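# Stack three curved boards as arches on marked rectangle

## Task

Put all three bent boards into one tidy stack on the rectangle outlined on the mat, with each board centred over the board beneath it and every board lying concave side down so that it forms an arch. When you finish, the stack must stay in place without the robot supporting it, and no other object on the table may be in contact with it.

## Robot and tools

ROBOT. There are two Franka FR3 arms, left_arm and right_arm. Each has a Robotiq two-finger gripper with a 140 mm opening and a wrist camera. The left_arm base sits at (+0.023, +0.303, 0) m and the right_arm base at (+0.019, -0.330, 0) m, both turned slightly about z. The arm names are labels only; they do not mean the left or right side of any picture.

FRAMES. The scene frame has its origin on the table top midway between the arms. +x points out over the table, +z points up, and left_arm is on the +y side. Each gripper also has its own frame. Its fingers extend along its +z axis and close along its y axis. end_effector_position is the spot between the pads when they are shut. Closed fingertips reach about 33 mm past that spot, and fully open ones about 9 mm. While closing, the tips move roughly 24 mm further out, so keep that gap above the table.

THE ROW. Every command that moves the robot uses a row of 18 numbers, each in [-1, 1], covering both arms even when only one arm moves. The order is: left dx, dy, dz, rx, ry, rz, left gripper position, force_limit, speed, and then the same nine for the right arm. The first six numbers for an arm are an offset, not a pose. They are expressed in that gripper's own axes and measured from the gripper pose in the most recent result that reports it. Before any such result in the scene, and for the second or later calls within one reply, they are measured from where the hand is when the action begins. A value of 1.0 equals 0.6 m of travel or 180 degrees of turn, and rx, ry, rz together form one rotation vector. All rows in an action share that same reference; they do not add up. An all-zero offset pulls the hand back to the reference, so it does not mean hold still. To keep an arm in place, send the offset that returns it to the wanted pose in the first call of a reply and zeros in later calls. The three gripper numbers are absolute settings. position +1 means fully open; the pads touch near -0.8; -1 closes until something blocks them. force_limit runs from about 14 N at -1 through 60 N at 0 to 107 N at +1. speed runs from about 30 mm/s at -1 through 140 at 0 to 250 at +1. Zeros here are real commands, so repeat an arm's previous three values to leave its gripper unchanged.

TOOLS.
execute_actions: actions is a list with zero or one item. An empty list just returns the state. An action holds rows (1 to 15 rows) and steps (at most 15, default 15, each 1/30 s). Each row lasts one step, and the last row repeats if steps exceed rows. A wait is an item with only steps (up to 300), counted from the previous result, so your reply time is included. pictures (true/false) controls whether images are returned.
move: target is one 18-number row as above. Each hand travels in a straight line toward its target, and both paths finish together in 0.5 to 10 s; anything longer is cut off at 10 s. speed is the top path speed in m/s, from 0.002 to 0.5, default 0.25, and turning is capped at twice that value in rad/s. Gripper settings are sent at the start. Paths do not avoid obstacles or the other arm. Hands can lag, drift or overshoot the speed, especially near full reach.
wait: seconds from 0 to 10; nothing new is sent.
zoom_image: camera (cam_head_left, cam_head_right, cam_high, cam_low, cam_left_wrist, cam_right_wrist) and region [x0, y0, x1, y1] in image pixels, no larger than 504 by 504.
show_instructions shows the reference images, and read_manual gives licence texts. finished_scene takes scene (1 or 2), ends that scene for good and grades it.

MOTION LIMITS. On each step the commanded pose is clipped to within 70 mm and 16 degrees of the measured one. When both cannot be met, position wins over orientation. After an action ends, a hand moves on at most 70 mm toward its last clipped pose, so far goals may need several calls.

RESULTS. The state line gives each gripper's position (m) and quat_wxyz in the scene frame, and it can be less accurate at long reach. Hand target shows where the controller is currently driving each hand. object_status: 0 moving, 1 blocked while opening, 2 blocked while closing (a grip), 3 reached the setting or pads met. position_measured is in counts: 3 is fully open and 230 is pads together. To squeeze harder, raise force_limit and change position from -1 to -0.98, or the other way. HELD marks steps that were not fully sent, and pose unreachable names an arm whose command the clearance check altered. The move line reports done, off_target, moving, held or fault, plus limits=paced (the target was clipped) or limits=held (some steps were blocked, after which the hand may jump fast). It also gives each hand's distance from its target. Joint torques and external torques are reported as well. Load limits are 20 N m for waist and shoulder, 18 for upper arm roll and elbow, and 12 for the three wrist joints. A held part's weight counts toward them. Reaching a limit causes a TORQUE FAULT, which stops the arm for 10 s. MOTOR HOT warns of heating, and OVER-TEMPERATURE FAULT means the arm's brakes are locked until it cools.

AVOID. Do not drop parts, slam into things, push hard, or let the arms collide or press on each other. Do not knock anything off the table. Parts may be tugged or nudged unexpectedly. Before finishing, open the grippers and withdraw so the stack rests on its own.

Each tool is called after "Call:" as name([rows], argument=value, ...), one row to a line, values as JSON.

Reference images:

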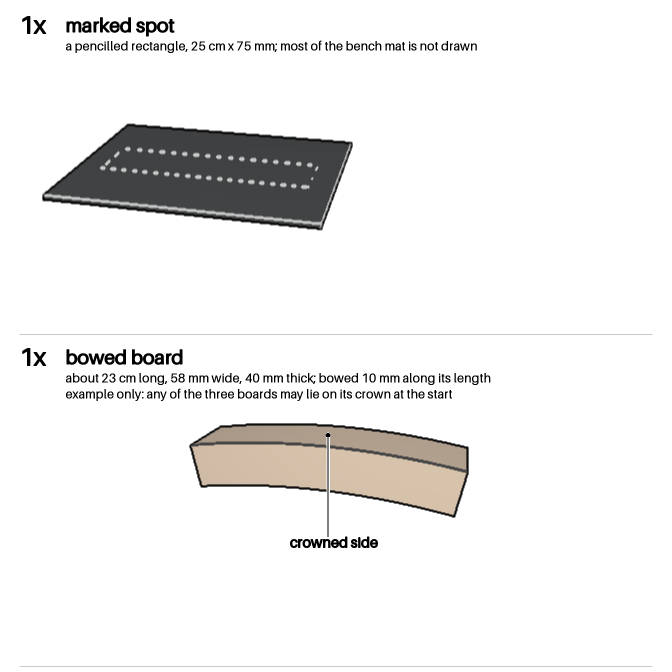

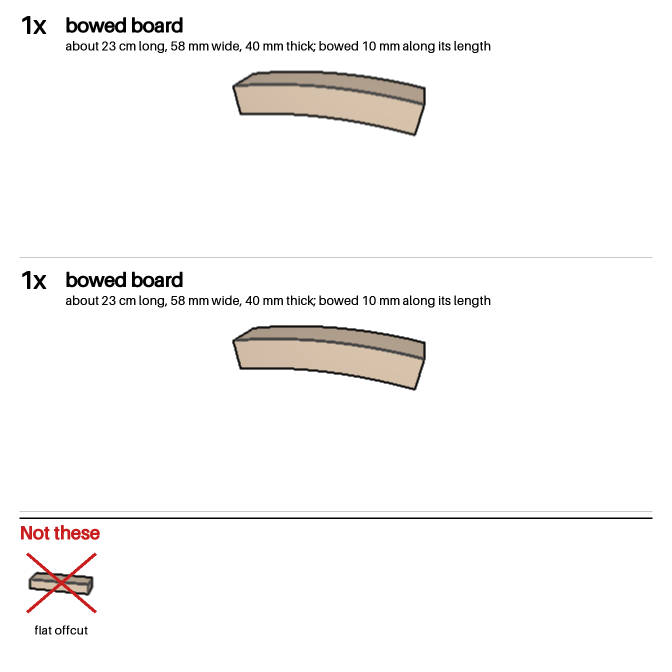

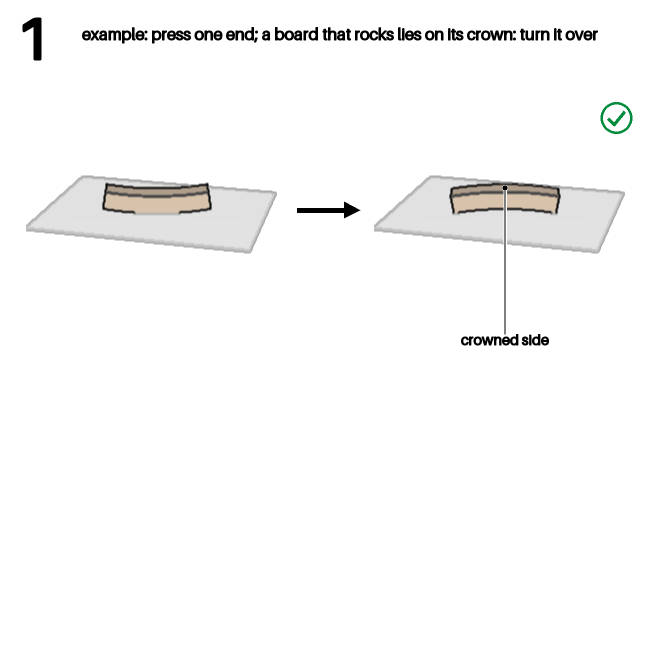

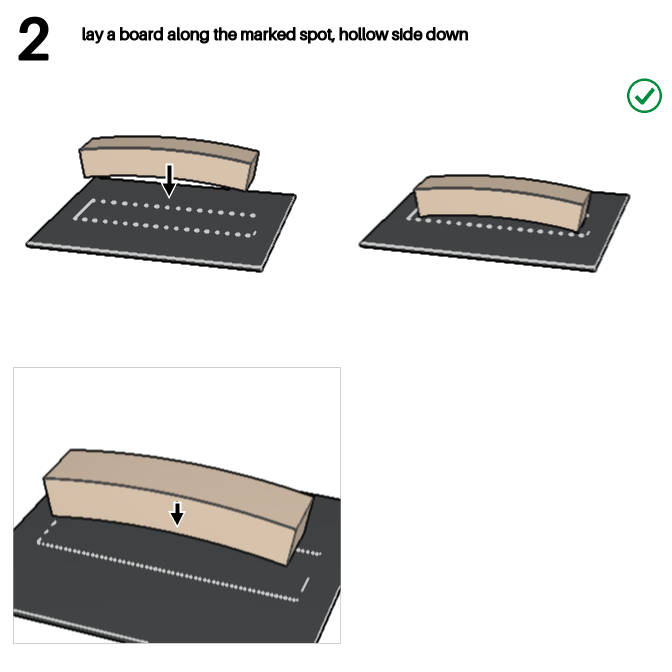

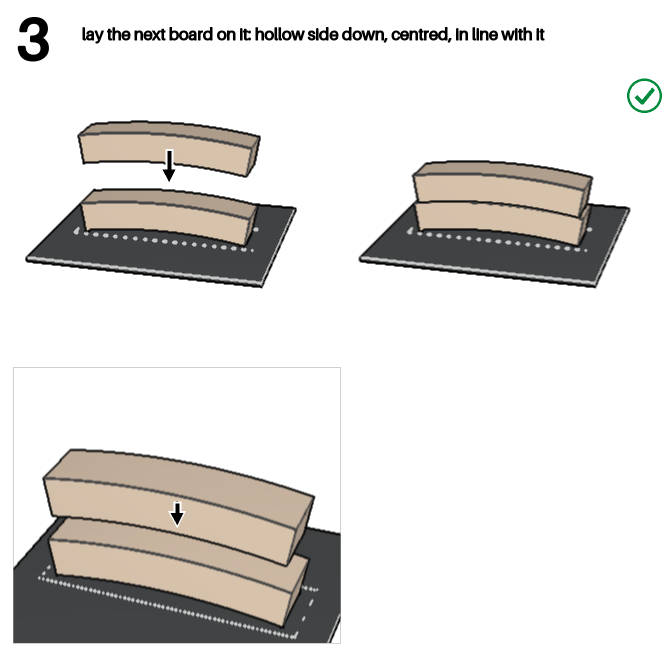

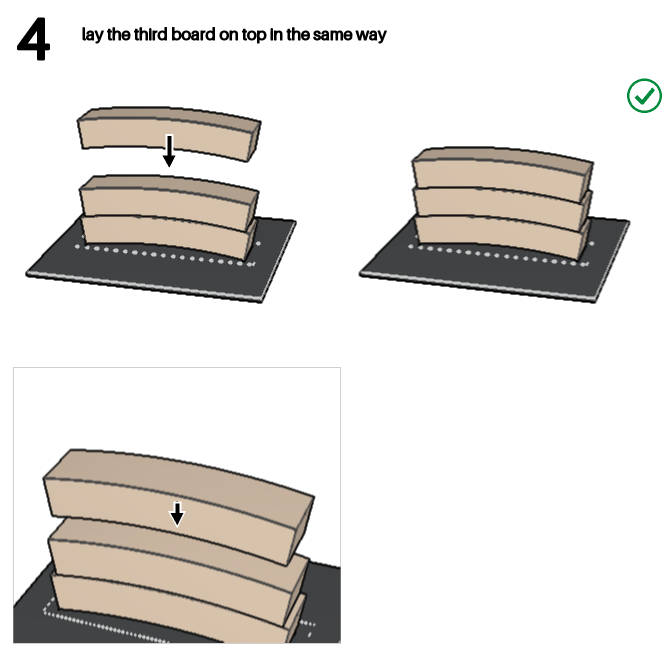

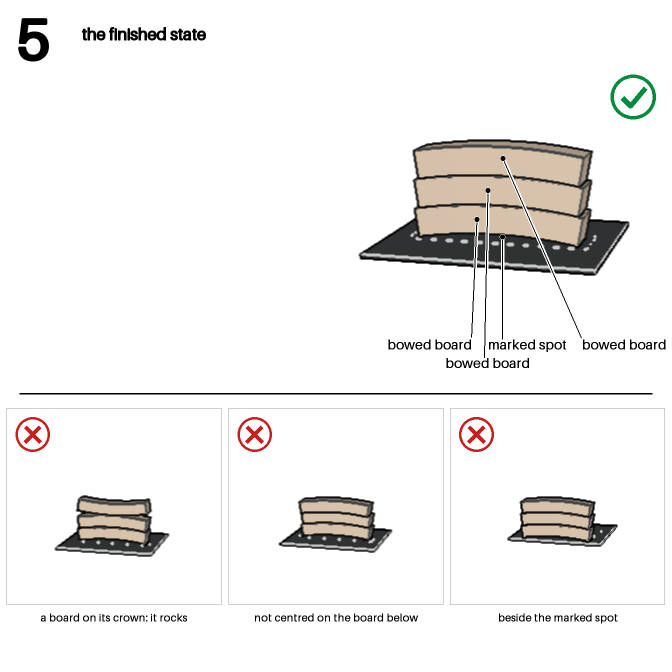

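## Session

Call:
execute_actions(actions=[])

Call:
zoom_image(camera="cam_low", region=[200,150,700,400])

Call:
zoom_image(camera="cam_high", region=[200,0,704,504])

Scene clock: 0.00 s of 6800.00 s.
left_arm: end_effector_position=(+0.7468, +0.0635, +0.3333) position_measured=230 object_status=3 end_effector_quat_wxyz=(+0.163, -0.492, +0.788, -0.332) | right_arm: end_effector_position=(+0.4576, -0.5485, +0.3229) position_measured=3 object_status=3 end_effector_quat_wxyz=(-0.415, +0.890, -0.061, -0.182)
Joint positions: left_arm=[-0.062  0.105 -0.048 -1.991 -0.519  2.793  0.58 ] | right_arm=[-0.71   0.598  0.076 -1.134  0.457  0.915 -2.034]
Joint velocities: left_arm=[ 0.    -0.001 -0.001  0.001 -0.001  0.002 -0.001] | right_arm=[ 0.001 -0.001  0.001 -0.    -0.001  0.     0.001]
Joint torques (N m, as the joint torque sensors report them, + toward a larger angle): no reading
External joint torques (N m, as the arm's controller estimates them; a push from outside toward a larger angle lowers the number): no reading
Hand target (left_arm): +0.747, +0.063, +0.333; +0.163, -0.492, +0.788, -0.332
Hand target (right_arm): +0.458, -0.549, +0.323; -0.415, +0.890, -0.061, -0.182

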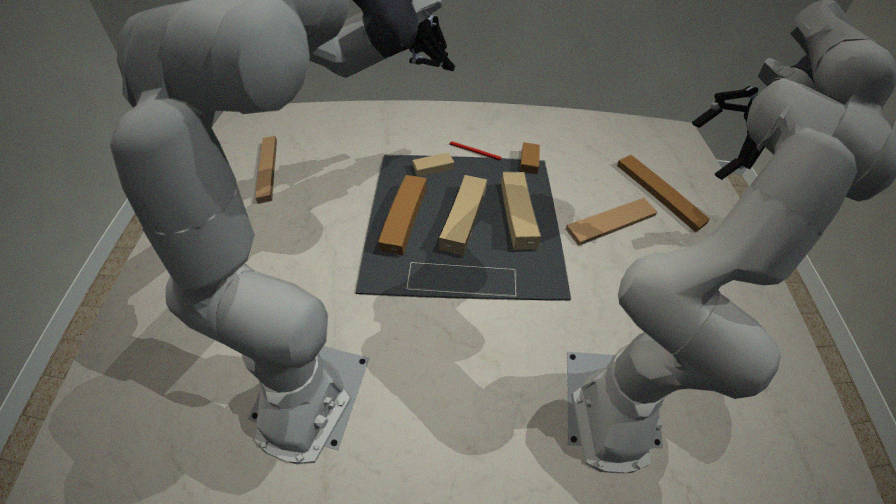

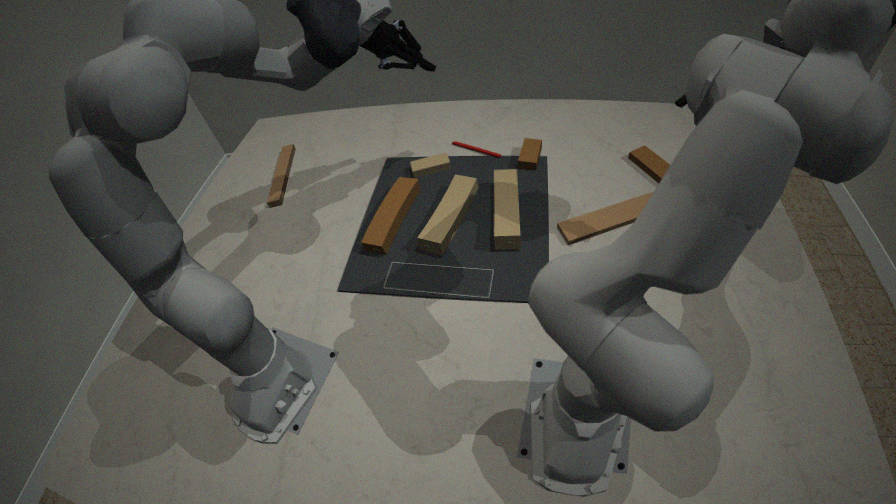

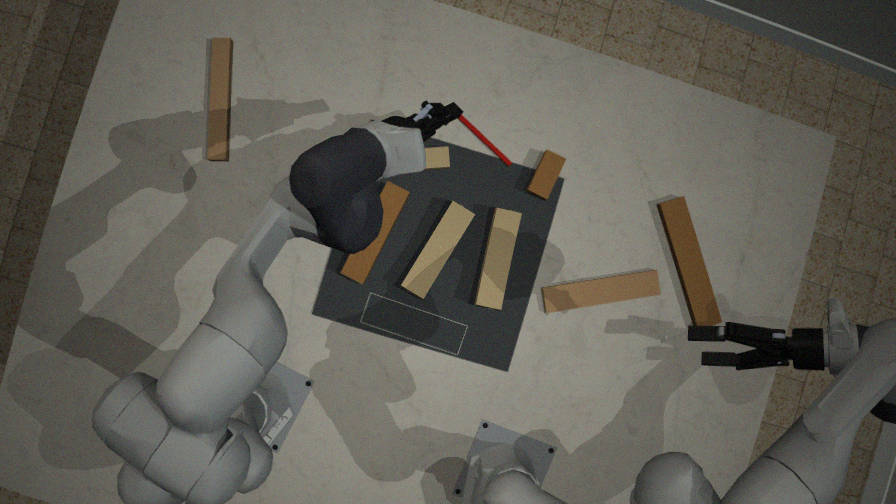

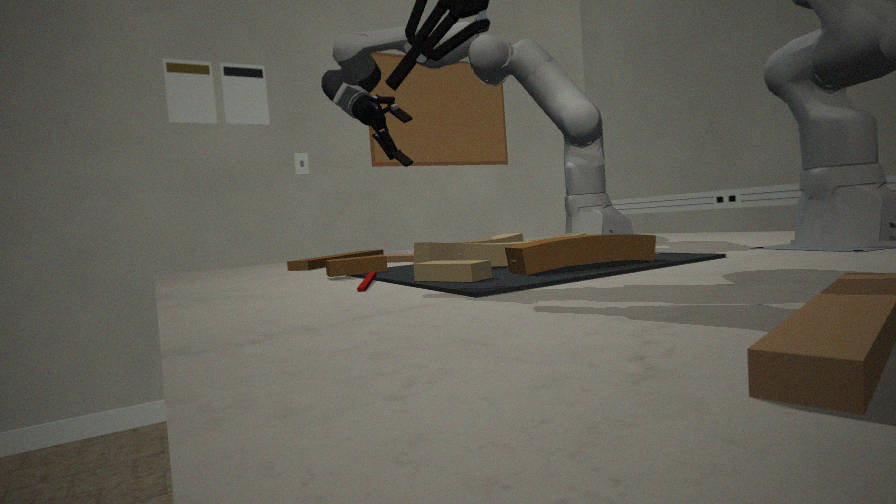

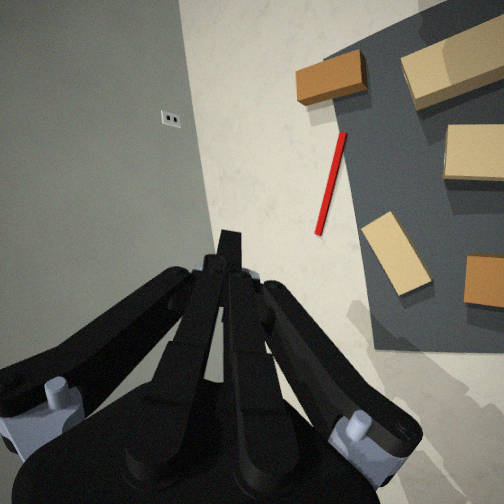

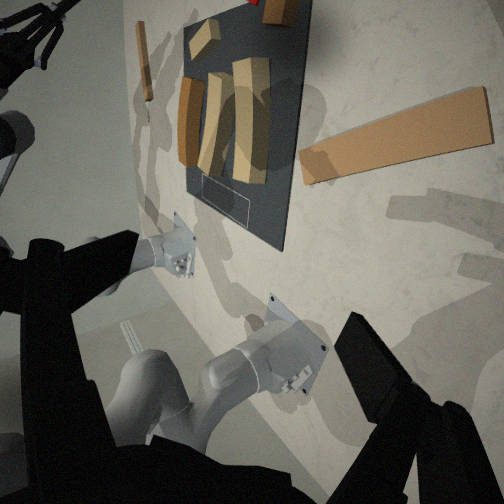

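Region (200, 150, 700, 400) of cam_low's 896x504 image, scaled by 1.008, with more detail than that image has.

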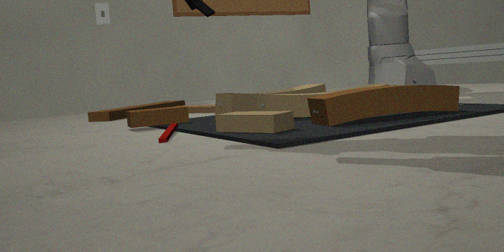

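Region (200, 0, 704, 504) of cam_high's 896x504 image, scaled by 1.000.

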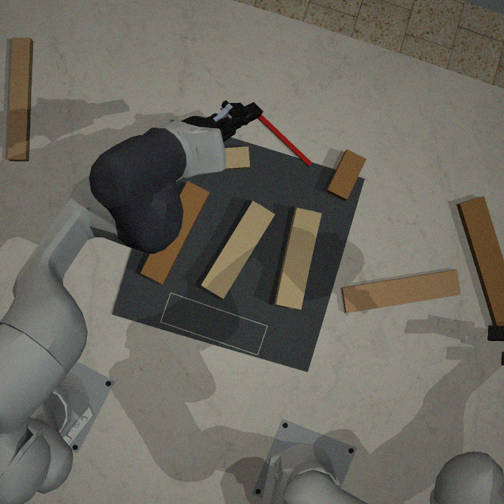

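Call:
move(target=[0.091,0.468,-0.127,-0.147,-0.234,-0.547,0.6,0,0,-0.008,-0.354,0.357,0.206,-0.123,0.366,0.6,0,0])

Scene clock: 33.67 s of 6800.00 s.
left_arm: end_effector_position=(+0.4908, +0.1255, +0.2004) position_measured=53 object_status=3 end_effector_quat_wxyz=(+0.001, +0.994, -0.111, +0.001) | right_arm: end_effector_position=(+0.4487, -0.2482, +0.3452) position_measured=53 object_status=3 end_effector_quat_wxyz=(-0.500, +0.501, -0.502, -0.497)
Joint positions: left_arm=[ 0.035 -0.122 -0.2   -2.26  -0.03   2.142 -1.688] | right_arm=[-0.381  0.116 -0.091 -2.266  1.145  1.192 -0.901]
Joint velocities: left_arm=[-0.002 -0.001  0.001  0.001  0.001 -0.001 -0.031] | right_arm=[ 0.    -0.001 -0.001 -0.    -0.     0.002  0.022]
Joint torques (N m, as the joint torque sensors report them, + toward a larger angle): left_arm=[  0.68 -27.64   0.44  24.21   0.28   1.74  -0.19] | right_arm=[  0.6  -32.12  -0.1   19.36   2.92  -1.44   0.07]
External joint torques (N m, as the arm's controller estimates them; a push from outside toward a larger angle lowers the number): left_arm=[ 0.69 -0.94 -0.17  0.64 -0.47 -0.8  -0.2 ] | right_arm=[ 0.67 -0.67 -0.12 -0.13  0.72  0.43  0.1 ]
Hand target (left_arm): +0.489, +0.126, +0.200; +0.001, +0.995, -0.104, -0.001
Hand target (right_arm): +0.449, -0.247, +0.345; +0.498, -0.498, +0.505, +0.499
Off the commanded pose (left_arm): 0.001 m, 1 deg.
Off the commanded pose (right_arm): 0.005 m, 1 deg.
After step 90, 25.97 s passed at rest.
move: off_target (right_arm)
camera_calibration (this result's frames):
cam_left_wrist: T_world_to_cam=[[-0.020437, -0.999217, 0.0338821, 0.113547], [-0.924682, 0.0317779, 0.379412, 0.380093], [-0.380191, -0.0235761, -0.924607, 0.571443], [0, 0, 0, 1]] pos_world=[0.571044, 0.114851, 0.380302]
cam_right_wrist: T_world_to_cam=[[-0.923064, 0.0325878, -0.383262, 0.546632], [-0.380893, -0.216282, 0.898968, -0.163378], [-0.0535973, 0.975787, 0.212055, 0.359404], [0, 0, 0, 1]] pos_world=[0.46161, -0.403851, 0.280162]

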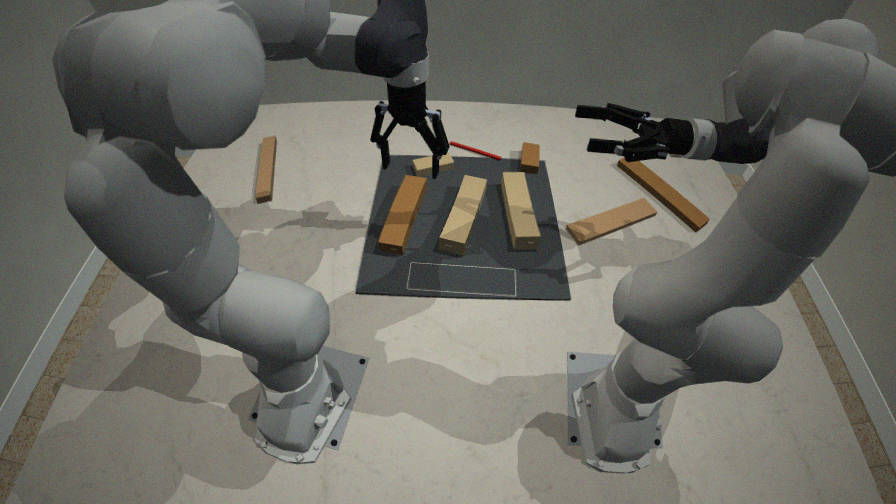

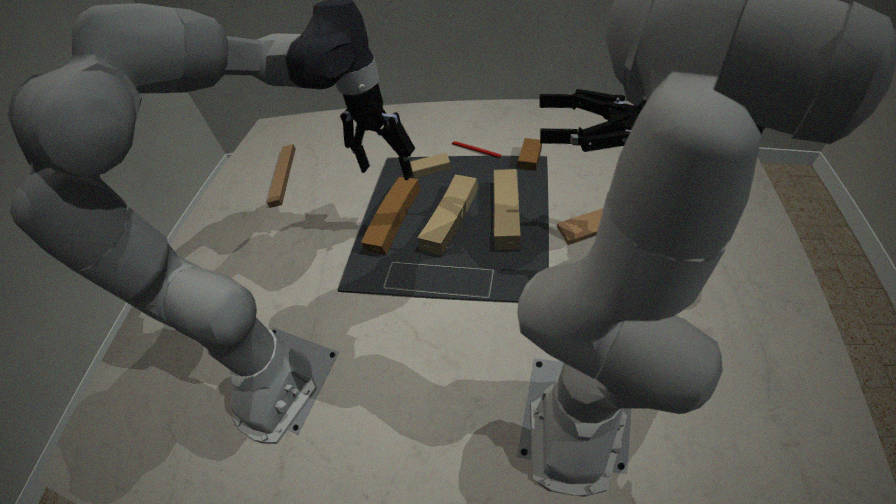

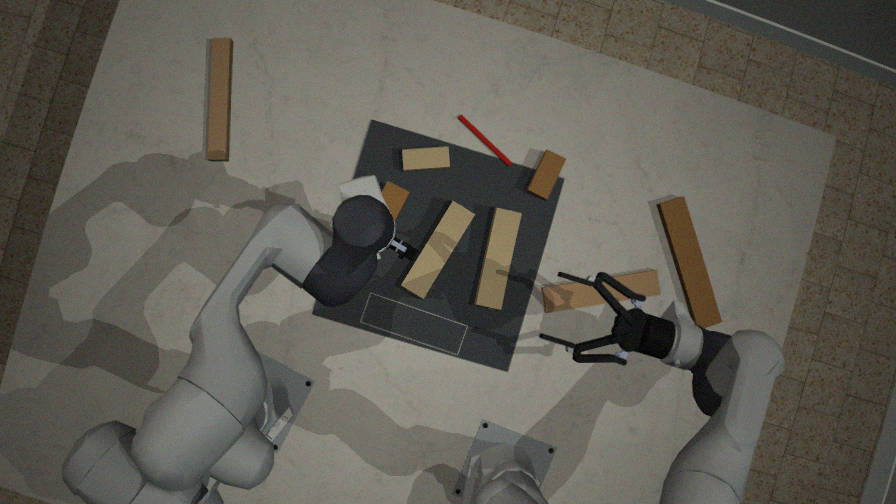

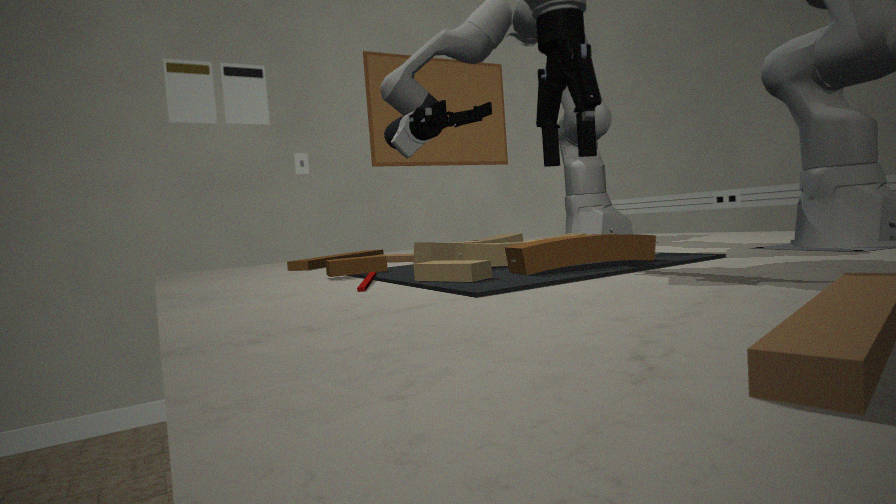

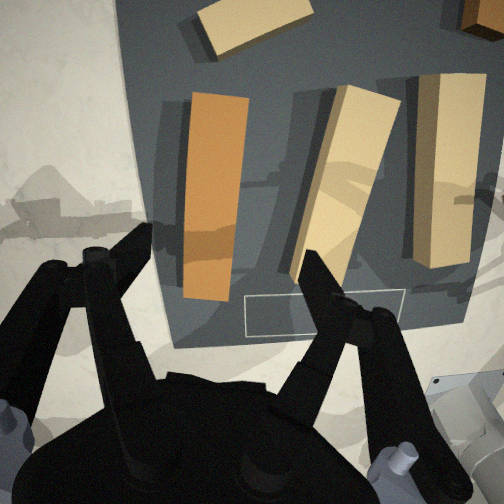

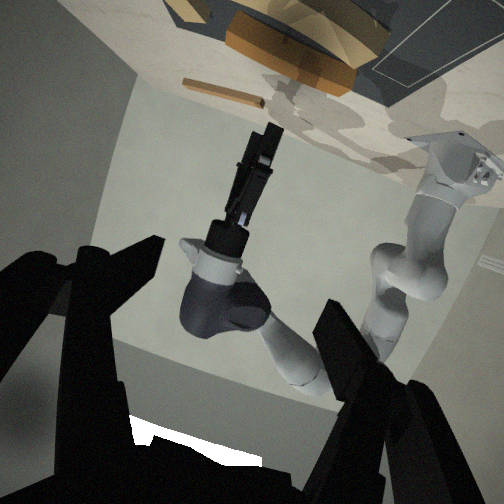

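Call:
move(target=[0,-0.025,0.19,0,0,0,0.6,0,0,0,0,-0.1,0,0,0,0.6,0,0])

Scene clock: 42.57 s of 6800.00 s.
left_arm: end_effector_position=(+0.4925, +0.1404, +0.0861) position_measured=53 object_status=3 end_effector_quat_wxyz=(-0.001, +0.994, -0.110, -0.002) | right_arm: end_effector_position=(+0.4500, -0.3074, +0.3463) position_measured=53 object_status=3 end_effector_quat_wxyz=(-0.501, +0.499, -0.503, -0.497)
Joint positions: left_arm=[ 0.047  0.053 -0.188 -2.385  0.016  2.433 -1.696] | right_arm=[-0.449  0.206 -0.131 -2.14   1.082  1.099 -0.904]
Joint velocities: left_arm=[-0.001  0.002 -0.    -0.001  0.001  0.011 -0.002] | right_arm=[ 0.001 -0.     0.002 -0.001 -0.001 -0.003 -0.003]
Joint torques (N m, as the joint torque sensors report them, + toward a larger angle): left_arm=[  1.55 -28.99   0.86  22.58   0.92   2.75   0.23] | right_arm=[ -0.85 -32.81  -0.84  22.31   1.58  -2.5   -0.23]
External joint torques (N m, as the arm's controller estimates them; a push from outside toward a larger angle lowers the number): left_arm=[1.61 0.91 1.15 1.93 0.34 0.25 0.23] | right_arm=[-1.02  1.49 -0.9   2.87 -0.73 -0.61 -0.2 ]
Hand target (left_arm): +0.495, +0.142, +0.086; -0.001, +0.994, -0.110, +0.001
Hand target (right_arm): +0.449, -0.308, +0.346; +0.501, -0.501, +0.501, +0.497
Off the commanded pose (left_arm): 0.002 m, 0 deg.
Off the commanded pose (right_arm): 0.002 m, 0 deg.
After step 90, 4.67 s passed at rest.
move: done
camera_calibration (this result's frames):
cam_left_wrist: T_world_to_cam=[[-0.018467, -0.99936, 0.0306357, 0.131605], [-0.922867, 0.0288263, 0.384038, 0.42367], [-0.384676, -0.0211807, -0.922809, 0.46849], [0, 0, 0, 1]] pos_world=[0.573638, 0.129231, 0.265589]
cam_right_wrist: T_world_to_cam=[[-0.923642, 0.0363239, -0.381531, 0.55099], [-0.379994, -0.216402, 0.899319, -0.17724], [-0.0498972, 0.975628, 0.213681, 0.414694], [0, 0, 0, 1]] pos_world=[0.46226, -0.462957, 0.281003]

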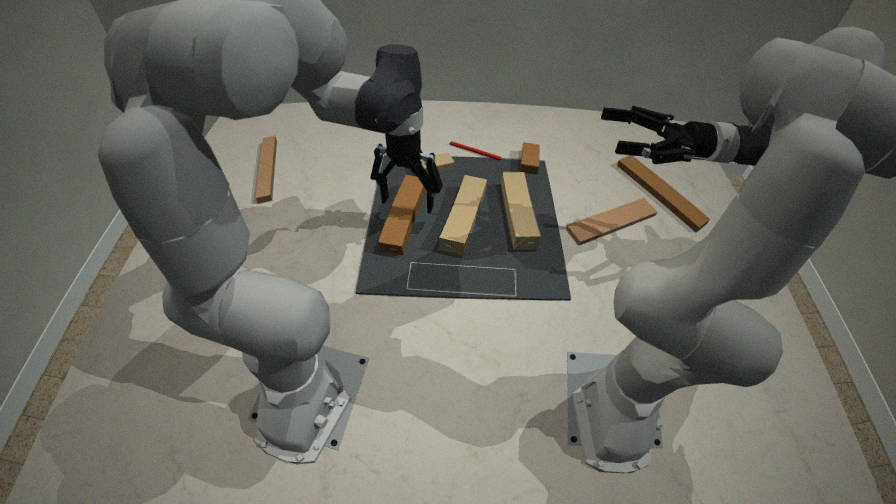

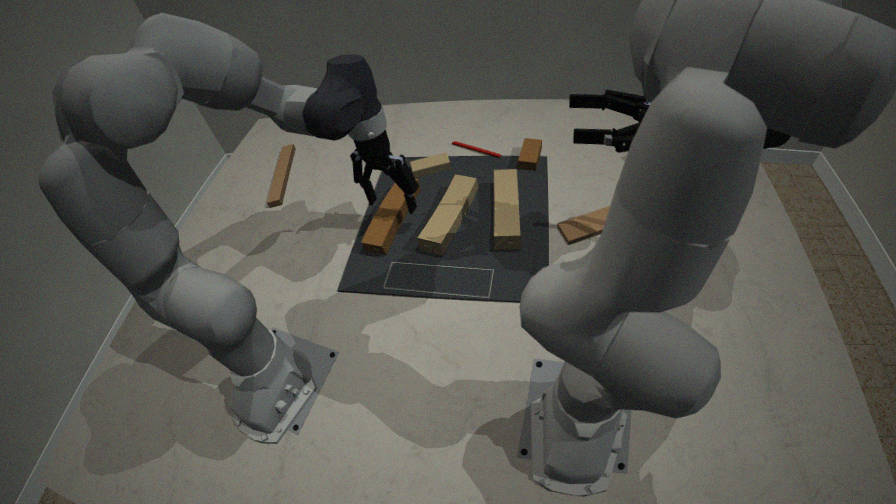

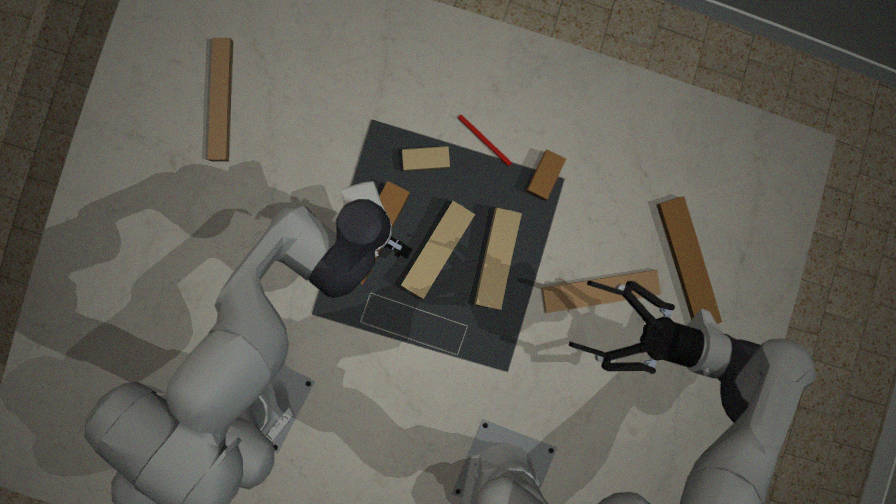

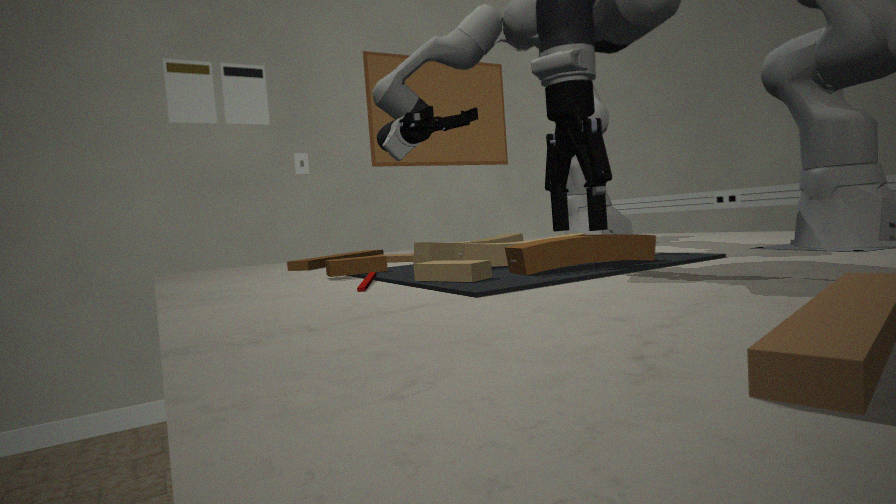

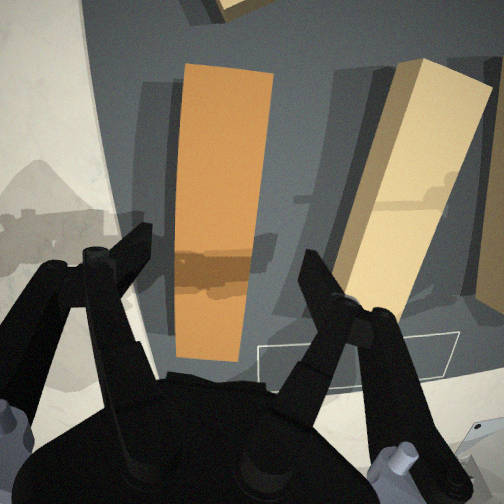

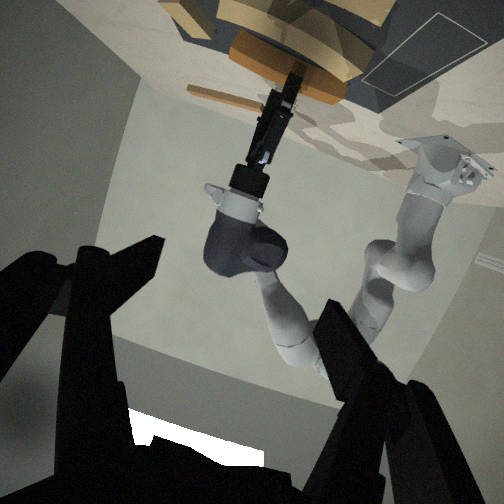

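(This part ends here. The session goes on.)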